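# Place the carton on the raised block inside the tape

## Task

Set the carton down on the raised block so that no part of it extends beyond the blue tape outline. It must stay there on its own, not because the robot is holding it. Then switch off suction and move the tool away from it.

## Robot and tools

Robot: two six-joint Doosan M1013 arms, left_arm and right_arm. Each ends in a vacuum tool with a suction cup instead of fingers. The names are labels only. left_arm is mounted at (+0.023, +0.630, 0) m, on the +y side. right_arm is at (-0.026, -0.494, 0) m. Both bases are turned slightly about z.

Frames: every reported pose uses one shared scene frame. Its origin is on the table top midway between the arms. +x points out over the table, +z points up. Positions are in metres and orientations are quaternions (w, x, y, z). The cup point is the centre of the cup rim when nothing touches it. The cup opens along the cup point's own +z axis. About 4 cm behind the rim, the tool body and wrist camera widen out to roughly 9 cm sideways, so leave room for them. Reported positions can be slightly off, more so at long reach.

execute_actions(actions): a list of up to 15 actions, run in order. Each action is a table of up to 15 rows. Each row is one control step of 1/30 s, and an action always lasts 15 steps; a short table repeats its last row. A row is a single flat list of 14 numbers covering both arms, each in [-1, 1]. Order: left dx, dy, dz, rx, ry, rz, left suction, then right dx, dy, dz, rx, ry, rz, right suction. The six motion numbers are an offset, not a pose. They are measured in that cup point's own axes, from its measured pose when the action began. Every row in an action refers to that same starting pose, so rows do not add up. For the first action in a call, the start is the last pose a result reported. Scale: 1.0 equals 0.6 m of travel or 180 degrees of turn. rx, ry, rz form one rotation vector. Suction above 0.01 is on, and 0.01 or below is off. It stays as last sent, so repeat the current value for an arm you want unchanged, because a 0 turns it off. Each step, the command is clipped to within 70 mm and 16 degrees of the measured pose. A large offset may therefore need several actions. An empty list just returns the current state and images.

move(target, speed, blocking): target is one 14-number row, laid out as above. It holds offsets in each cup point's own axes from the pose in the latest result that shows one. Both cup points follow straight paths that finish together, lasting 0.5 to 10 s. speed is in m/s, 0.002 to 0.5, default 0.25; turning is capped at twice that value in rad/s. Paths do not avoid obstacles or the other arm, and the tool can lag, wander or overshoot the set speed. Suction values are sent at the start. With blocking=false you get a result after 0.5 s while motion continues. Until a result reports the move's end, use wait or stop before any other motion call. The result adds a move: line with how it ended: done, off_target, moving, held or fault. It also names limits: paced means the sent pose was clipped, and held means a safety check blocked some steps. Each cup point's remaining distance to its target is also given.

wait(seconds): 0 to 10. It lets time pass while each arm keeps its last command, and returns early if a running move ends. stop(): brakes a running move; a fast arm needs room to stop. zoom_image(camera, region): gives a closer view of the latest image. region is [x0, y0, x1, y1] in pixels, with the origin at the top-left, at most 504 by 504. read_manual(section): returns only licence text ("licences"). finished_scene(scene): pass the current scene's number to end it for good; the result tells whether it succeeded.

Cameras: cam_head_left, cam_head_right, cam_high and cam_low are 896x504. cam_left_wrist and cam_right_wrist are 504x504 fisheye views that move with the hands. Calibration (K, distortion, world-to-camera transform) is supplied per camera but may be off by a few degrees and millimetres.

Results: the state line gives, for left_arm | right_arm, the cup point position, quaternion and velocities. Hand target lines give the pose each controller is now steering toward. A pose unreachable line means a clearance check altered or blocked that arm's command. suction_measured is the vacuum reached: near 0 means no seal, and 0.83 or more means airtight. part_present becomes 1 at 0.50 and returns to 0 below 0.45. Joint torques and Flange force are noisy estimates; flange force includes the weight of anything carried. MOTOR HOT warns of overheating, and reaching the limit brakes that arm until it cools.

Picking and placing: turn suction on and press the 36 mm rim flat onto a smooth face of the carton. Keep it well away from edges, seams and holes so it seals all round. Under vacuum the cup shortens, so the carton hangs up to about 12 mm nearer the tool than the cup point suggests. Vacuum can even lift a carton off its support. To release, lower the carton until it rests on the block, switch suction off, then lift at least 15 mm. If the cup seals on the table, switch suction off to free it.

Avoid: arms are stiff, so aiming even slightly past a firm contact can trigger a fault. Reaching a joint load limit, or an outside force of 144 N, stops that arm for 10 s and skips the rest of the call. Approach contacts slowly with targets barely past the surface. Keep the arms from striking each other. Never drop or knock anything off the table. Avoid slams, slips and hard pushes. Objects may occasionally be nudged by outside forces, so check the final placement before ending.

Each tool is called after ">>>" as name([rows], argument=value, ...), one row to a line, values as JSON.

## Session

>>> execute_actions(actions=[])

Scene clock: 0.00 s.
left_arm: end_effector_position=(+0.6630, +0.5226, +0.3617) suction_measured=0.01 part_present=0 end_effector_quat_wxyz=(-0.001, -0.179, +0.984, -0.001) end_effector_velocity=(+0.000, +0.000, +0.000) end_effector_angular_velocity=(+0.001, -0.001, +0.002) | right_arm: end_effector_position=(+0.6148, -0.5981, +0.3630) suction_measured=0.00 part_present=0 end_effector_quat_wxyz=(+0.000, +0.335, +0.942, -0.000) end_effector_velocity=(+0.000, -0.001, -0.000) end_effector_angular_velocity=(-0.000, +0.000, -0.001)
Joint positions: left_arm=[-0.055  0.166  1.621 -0.001  1.354 -0.578] | right_arm=[-0.054  0.166  1.62  -0.     1.355  0.47 ]
Joint velocities: left_arm=[ 0.    -0.    -0.     0.001  0.    -0.002] | right_arm=[-0.002  0.001 -0.    -0.    -0.    -0.001]
Joint torques (N m, as the joint torque sensors report them, + toward a larger angle): no reading
Flange force (N, the push that the arm receives, along the end effector's own x y z axes): no reading
Hand target (left_arm): +0.663, +0.523, +0.362; -0.001, -0.179, +0.984, -0.001
Hand target (right_arm): +0.615, -0.598, +0.363; +0.000, +0.335, +0.942, -0.000

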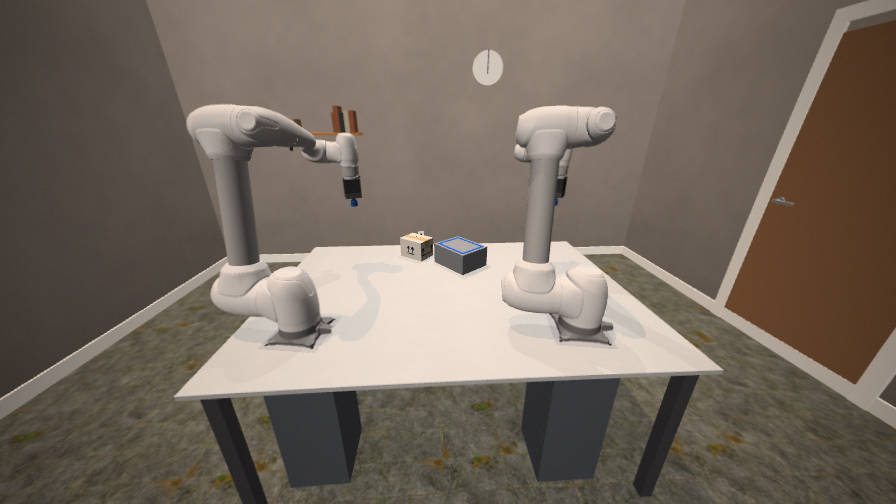

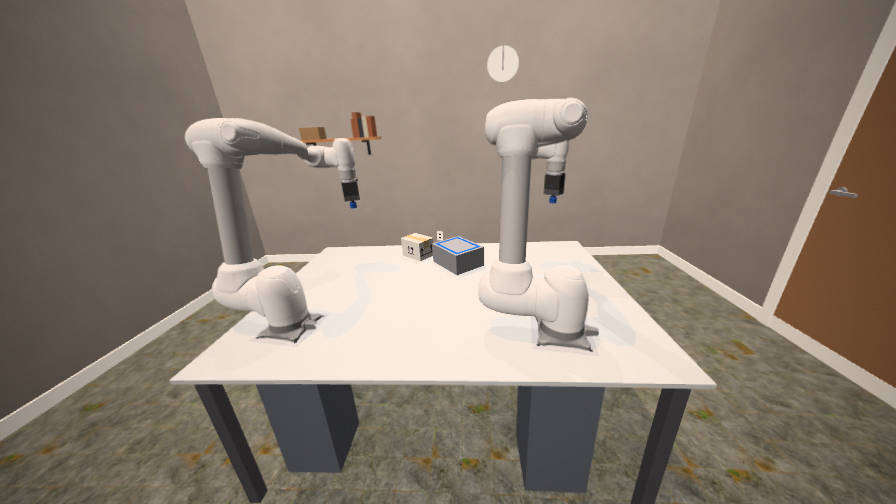

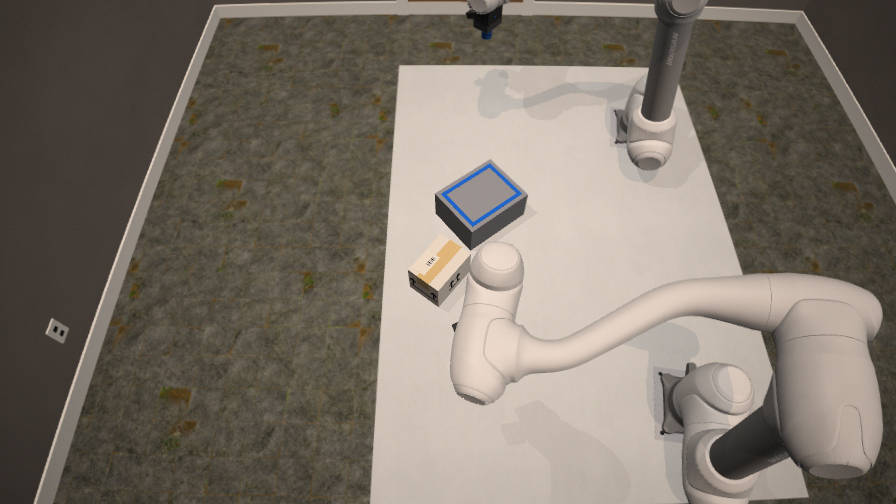

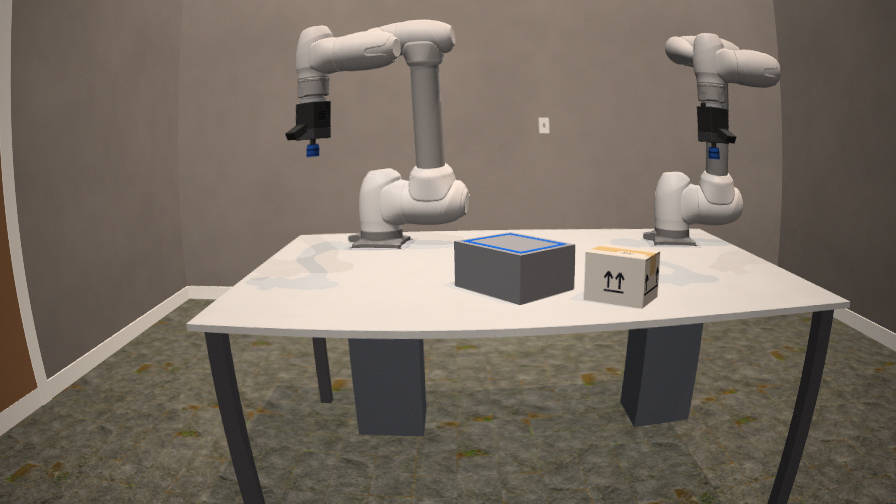

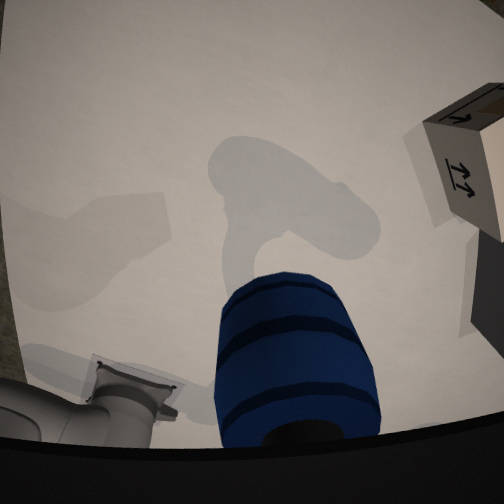

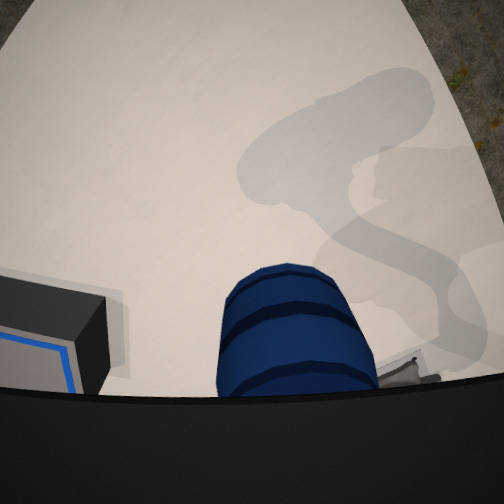

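>>> zoom_image(camera="cam_high", region=[390, 150, 550, 310])

>>> zoom_image(camera="cam_low", region=[440, 210, 680, 320])

Region (390, 150, 550, 310) of cam_high's 896x504 image, scaled by 3.150, with more detail than that image has.

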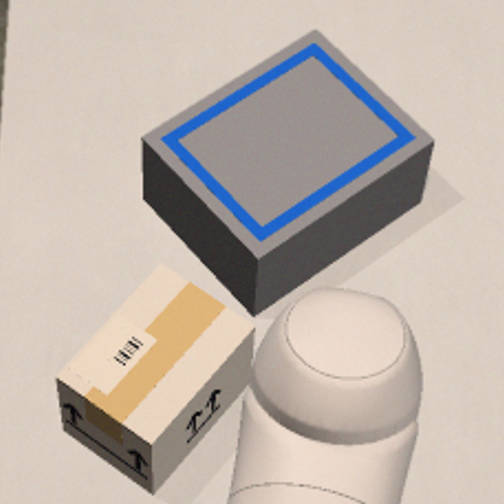

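Region (440, 210, 680, 320) of cam_low's 896x504 image, scaled by 2.100, with more detail than that image has; it fills the top 231 rows of this view, and the rest is white.

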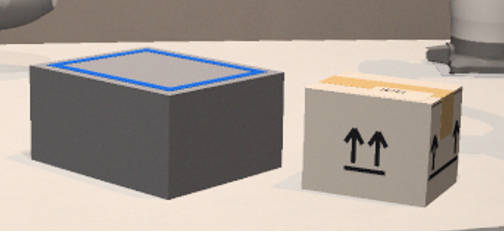

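>>> move(target=[0.111,-0.683,0.27,0,0,0,0,0,0,0,0,0,0,0], speed=0.35)

Scene clock: 4.70 s.
left_arm: end_effector_position=(+0.7440, +0.1157, +0.1999) suction_measured=0.01 part_present=0 end_effector_quat_wxyz=(-0.001, -0.179, +0.984, -0.000) end_effector_velocity=(+0.000, -0.002, -0.001) end_effector_angular_velocity=(+0.002, -0.000, -0.000) | right_arm: end_effector_position=(+0.6148, -0.5981, +0.3630) suction_measured=0.00 part_present=0 end_effector_quat_wxyz=(+0.000, +0.335, +0.942, -0.000) end_effector_velocity=(+0.000, -0.000, -0.000) end_effector_angular_velocity=(+0.000, +0.000, +0.000)
Joint positions: left_arm=[-0.494  0.611  1.284 -0.001  1.247 -1.017] | right_arm=[-0.054  0.166  1.62  -0.     1.355  0.47 ]
Joint velocities: left_arm=[-0.002  0.003 -0.003  0.002  0.001 -0.002] | right_arm=[-0.001  0.001 -0.001 -0.    -0.    -0.001]
Joint torques (N m, as the joint torque sensors report them, + toward a larger angle): left_arm=[ -5.14 -89.29 -37.14   4.28  -0.05  -0.13] | right_arm=[  0.58 -60.59 -39.28   4.02   0.05   0.18]
Flange force (N, the push that the arm receives, along the end effector's own x y z axes): left_arm=[0.2 10.6 -5.3] | right_arm=[-6.8 2.5 1.3]
Hand target (left_arm): +0.744, +0.116, +0.200; -0.001, -0.179, +0.984, -0.000
Hand target (right_arm): +0.615, -0.598, +0.363; +0.000, +0.335, +0.942, -0.000
Off the commanded pose (left_arm): 0.001 m, 0 deg.
Off the commanded pose (right_arm): 0.000 m, 0 deg.
move: done
camera_calibration (this result's frames):
cam_left_wrist: T_world_to_cam=[[0.318917, -0.946675, 0.0458019, -0.134182], [-0.831085, -0.256092, 0.493674, 0.562732], [-0.45562, -0.195506, -0.86844, 0.617456], [0, 0, 0, 1]] pos_world=[0.791796, 0.137801, 0.264563]
cam_right_wrist: T_world_to_cam=[[-0.637644, -0.769483, 0.0361383, -0.075049], [-0.677593, 0.582578, 0.448854, 0.618401], [-0.366439, 0.261722, -0.892874, 0.792394], [0, 0, 0, 1]] pos_world=[0.661534, -0.625403, 0.432648]

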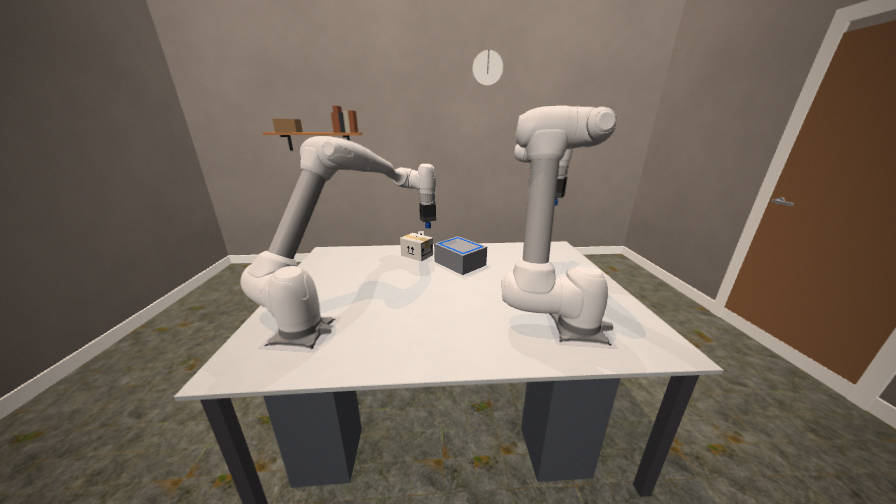

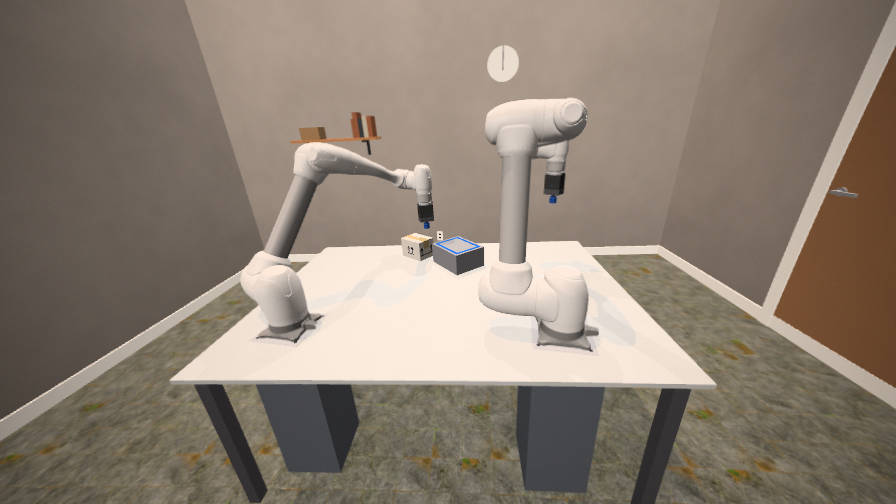

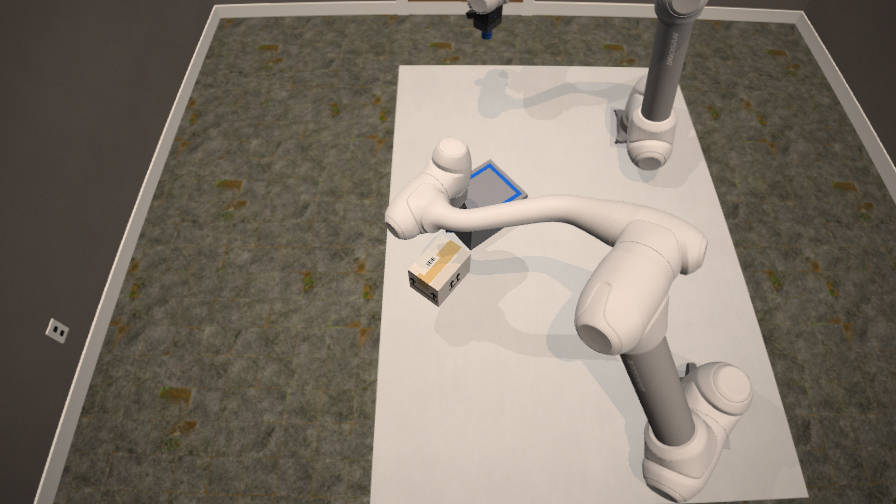

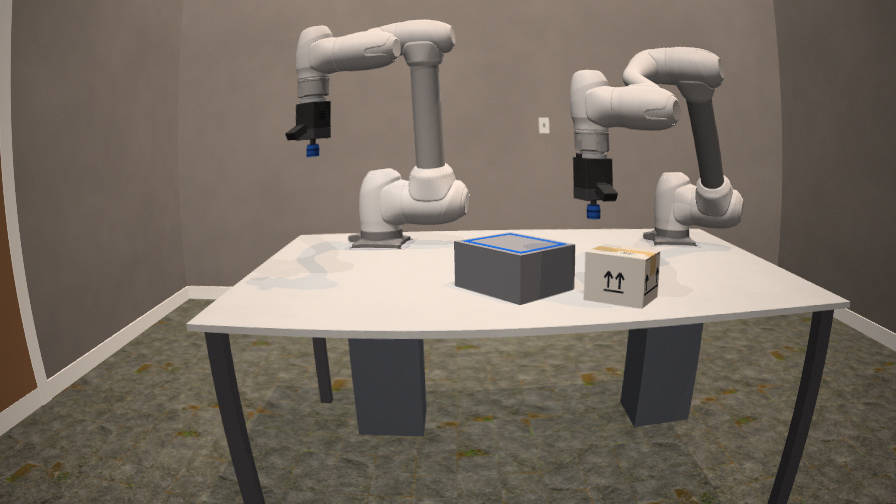

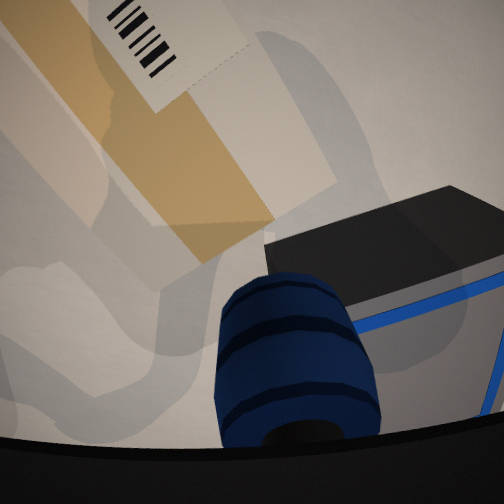

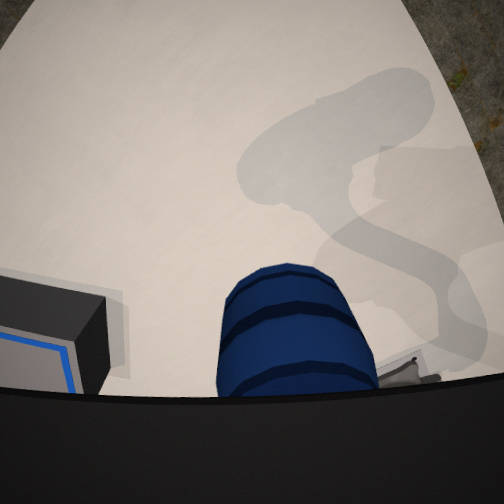

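>>> move(target=[-0.072,0.087,0.08,0,0,0,0,0,0,0,0,0,0,0])

>>> zoom_image(camera="cam_low", region=[540, 200, 700, 320])

>>> zoom_image(camera="cam_head_left", region=[380, 200, 500, 290])

Scene clock: 6.63 s.
left_arm: end_effector_position=(+0.7661, +0.1796, +0.1520) suction_measured=0.01 part_present=0 end_effector_quat_wxyz=(-0.001, -0.179, +0.984, -0.000) end_effector_velocity=(-0.000, +0.000, -0.001) end_effector_angular_velocity=(+0.000, +0.000, +0.001) | right_arm: end_effector_position=(+0.6148, -0.5981, +0.3630) suction_measured=0.00 part_present=0 end_effector_quat_wxyz=(+0.000, +0.335, +0.942, -0.000) end_effector_velocity=(-0.000, +0.000, -0.001) end_effector_angular_velocity=(+0.000, +0.000, -0.002)
Joint positions: left_arm=[-0.42   0.614  1.371 -0.001  1.157 -0.943] | right_arm=[-0.054  0.166  1.62  -0.     1.355  0.47 ]
Joint velocities: left_arm=[-0.     0.     0.001  0.    -0.001 -0.001] | right_arm=[-0.    -0.     0.001  0.    -0.001  0.001]
Joint torques (N m, as the joint torque sensors report them, + toward a larger angle): left_arm=[ -5.13 -89.69 -34.26   4.15   0.48  -0.5 ] | right_arm=[  1.11 -60.42 -39.27   4.01   0.11   0.1 ]
Flange force (N, the push that the arm receives, along the end effector's own x y z axes): left_arm=[-3.5 5.9 -5.6] | right_arm=[-7.1 1.8 1.9]
Hand target (left_arm): +0.766, +0.180, +0.152; -0.001, -0.179, +0.984, -0.000
Hand target (right_arm): +0.615, -0.598, +0.363; +0.000, +0.335, +0.942, -0.000
Off the commanded pose (left_arm): 0.000 m, 0 deg.
Off the commanded pose (right_arm): 0.000 m, 0 deg.
move: done
camera_calibration (this result's frames):
cam_left_wrist: T_world_to_cam=[[0.318983, -0.946649, 0.0458853, -0.0786381], [-0.831123, -0.25613, 0.493591, 0.621246], [-0.455505, -0.195583, -0.868483, 0.598359], [0, 0, 0, 1]] pos_world=[0.813971, 0.201706, 0.216631]
cam_right_wrist: T_world_to_cam=[[-0.637644, -0.769483, 0.0361383, -0.0750488], [-0.677593, 0.582578, 0.448854, 0.618401], [-0.366439, 0.261722, -0.892874, 0.792394], [0, 0, 0, 1]] pos_world=[0.661534, -0.625403, 0.432648]

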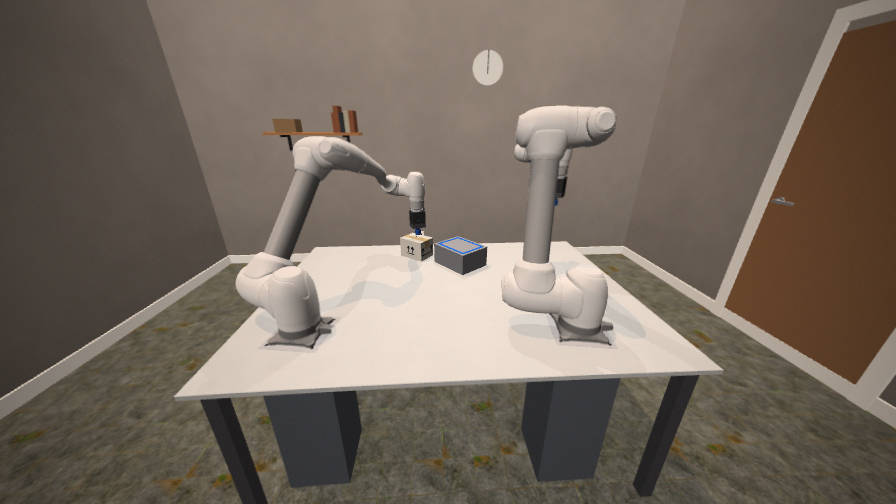

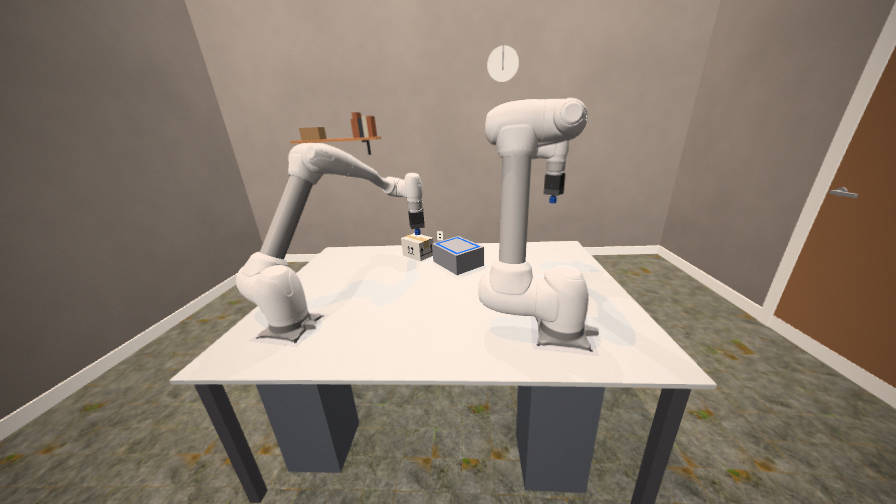

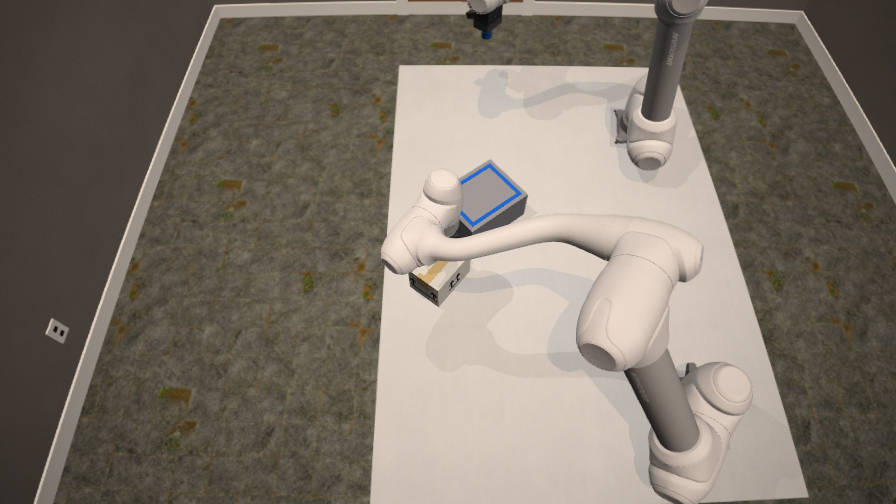

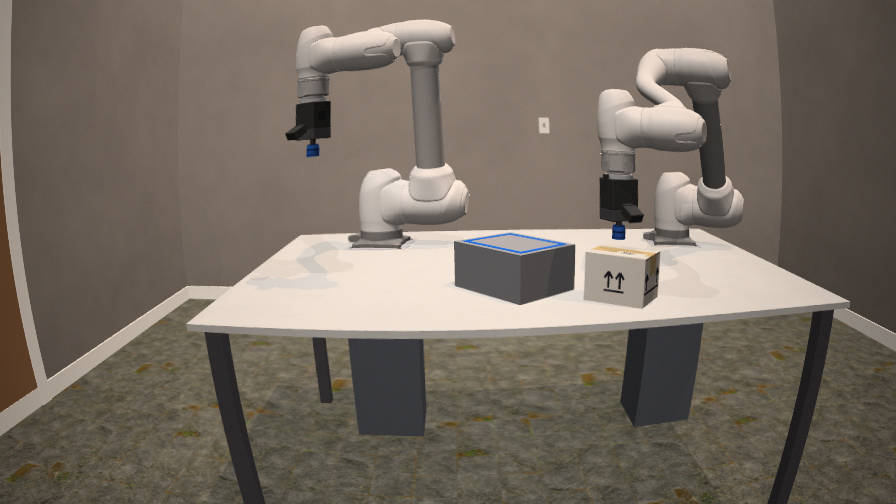

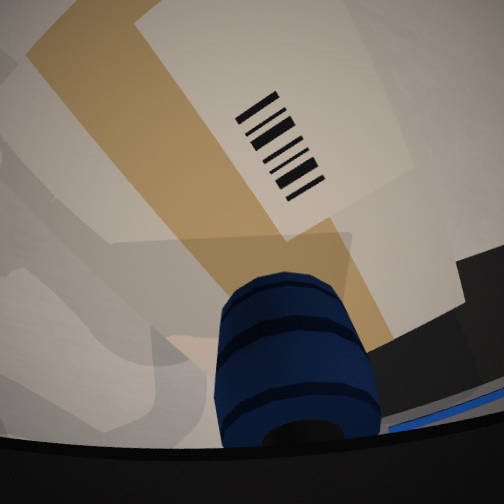

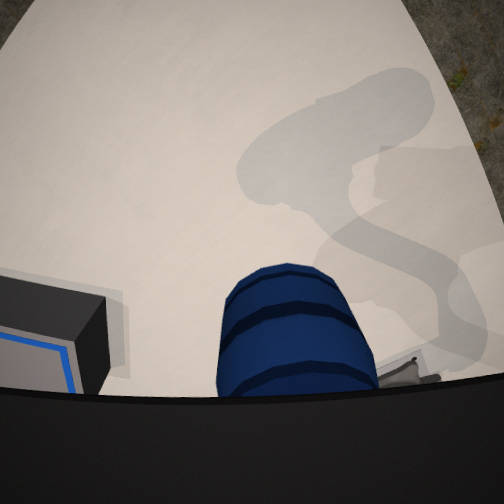

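Region (540, 200, 700, 320) of cam_low's 896x504 image, scaled by 3.150, with more detail than that image has; it fills the top 378 rows of this view, and the rest is white.

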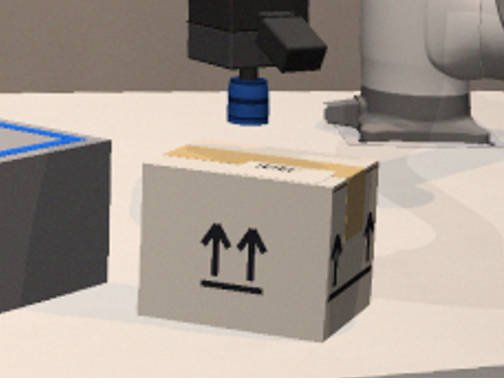

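Region (380, 200, 500, 290) of cam_head_left's 896x504 image, scaled by 4.200, with more detail than that image has; it fills the top 378 rows of this view, and the rest is white.

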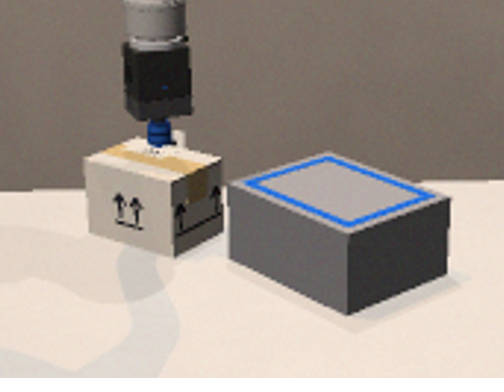

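On tape, gap about 3 cm.

>>> move(target=[-0.012,0.008,0.057,0,0,0,1,0,0,0,0,0,0,0], speed=0.04)

Scene clock: 8.37 s.
left_arm: end_effector_position=(+0.7712, +0.1866, +0.1178) suction_measured=0.95 part_present=1 end_effector_quat_wxyz=(-0.001, -0.179, +0.984, -0.000) end_effector_velocity=(+0.000, -0.000, +0.000) end_effector_angular_velocity=(-0.000, -0.001, -0.001) | right_arm: end_effector_position=(+0.6148, -0.5981, +0.3630) suction_measured=0.00 part_present=0 end_effector_quat_wxyz=(+0.000, +0.335, +0.942, -0.000) end_effector_velocity=(+0.001, +0.000, -0.000) end_effector_angular_velocity=(-0.000, -0.000, -0.001)
Joint positions: left_arm=[-0.41   0.639  1.396 -0.001  1.107 -0.933] | right_arm=[-0.054  0.166  1.62  -0.     1.355  0.47 ]
Joint velocities: left_arm=[-0.    -0.     0.     0.001 -0.001  0.001] | right_arm=[ 0.     0.001 -0.    -0.    -0.001  0.001]
Joint torques (N m, as the joint torque sensors report them, + toward a larger angle): left_arm=[  -5.43 -102.25  -39.38    4.39    0.58   -0.46] | right_arm=[  1.54 -59.77 -39.41   3.91   0.12   0.  ]
Flange force (N, the push that the arm receives, along the end effector's own x y z axes): left_arm=[-4.6 5.1 6.6] | right_arm=[-5.9 0.6 1.2]
Hand target (left_arm): +0.771, +0.187, +0.118; -0.001, -0.179, +0.984, -0.000
Hand target (right_arm): +0.615, -0.598, +0.363; +0.000, +0.335, +0.942, -0.000
Off the commanded pose (left_arm): 0.000 m, 0 deg.
Off the commanded pose (right_arm): 0.000 m, 0 deg.
move: done
camera_calibration (this result's frames):
cam_left_wrist: T_world_to_cam=[[0.319047, -0.946628, 0.0458753, -0.0721164], [-0.831103, -0.256191, 0.493593, 0.644095], [-0.455496, -0.195607, -0.868482, 0.572373], [0, 0, 0, 1]] pos_world=[0.819031, 0.208704, 0.182483]

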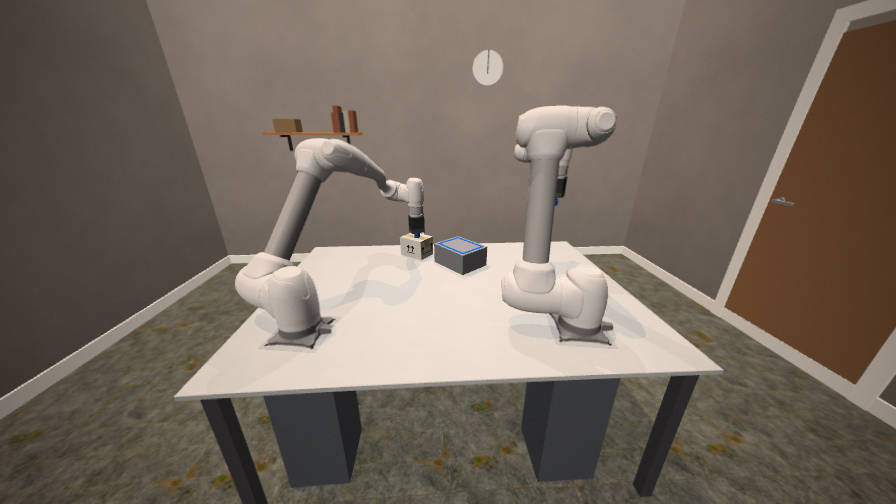

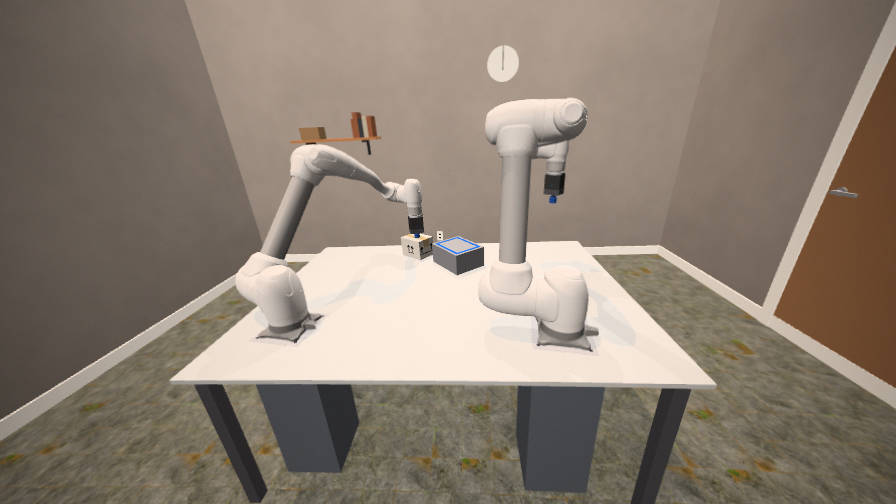

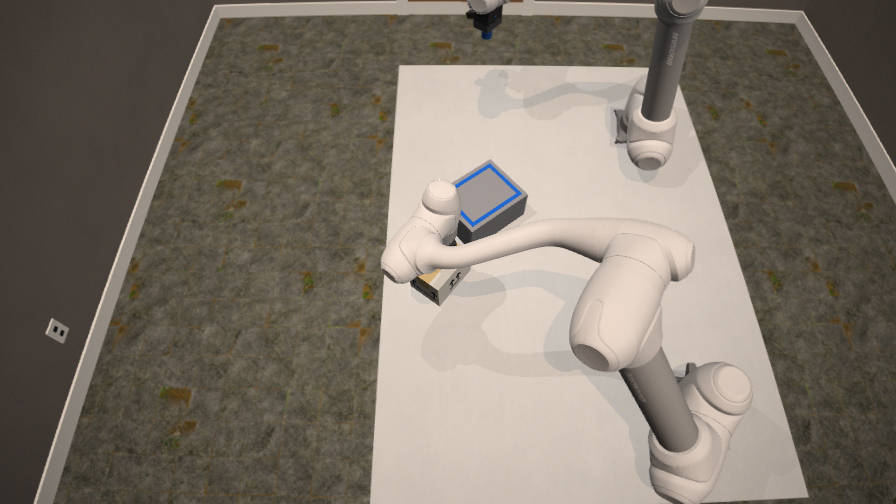

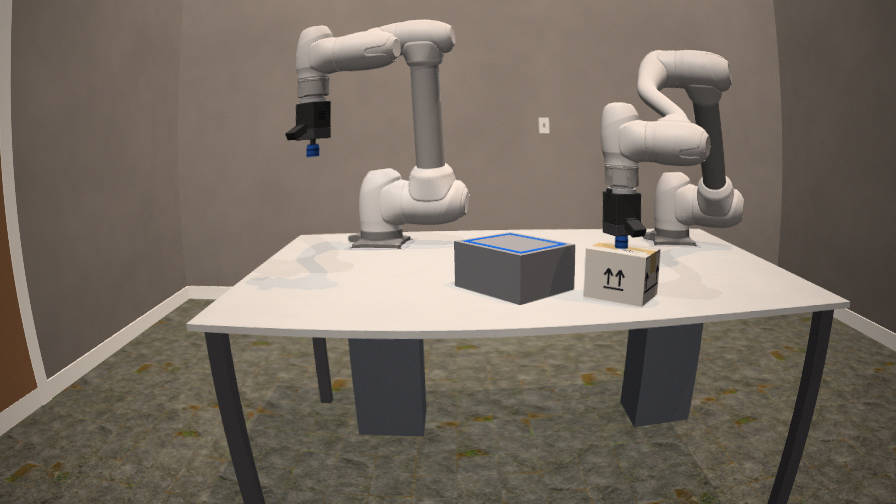

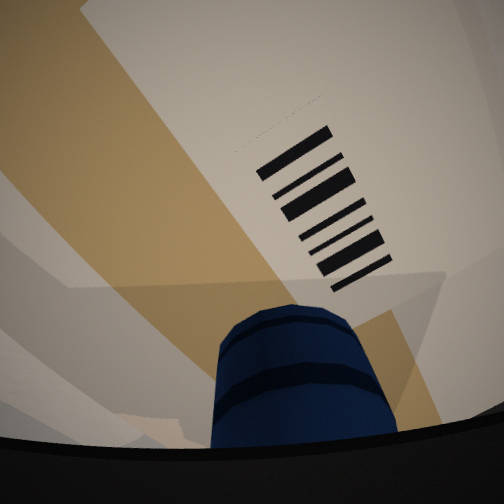

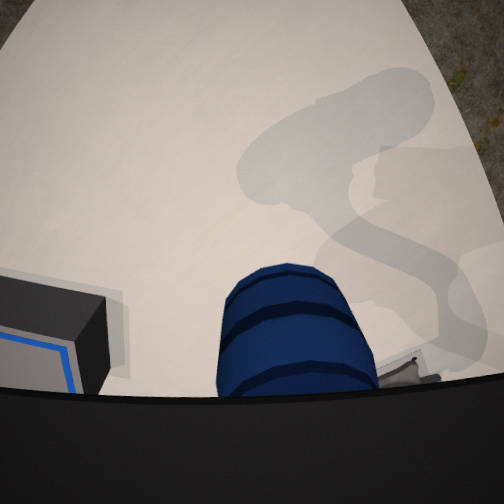

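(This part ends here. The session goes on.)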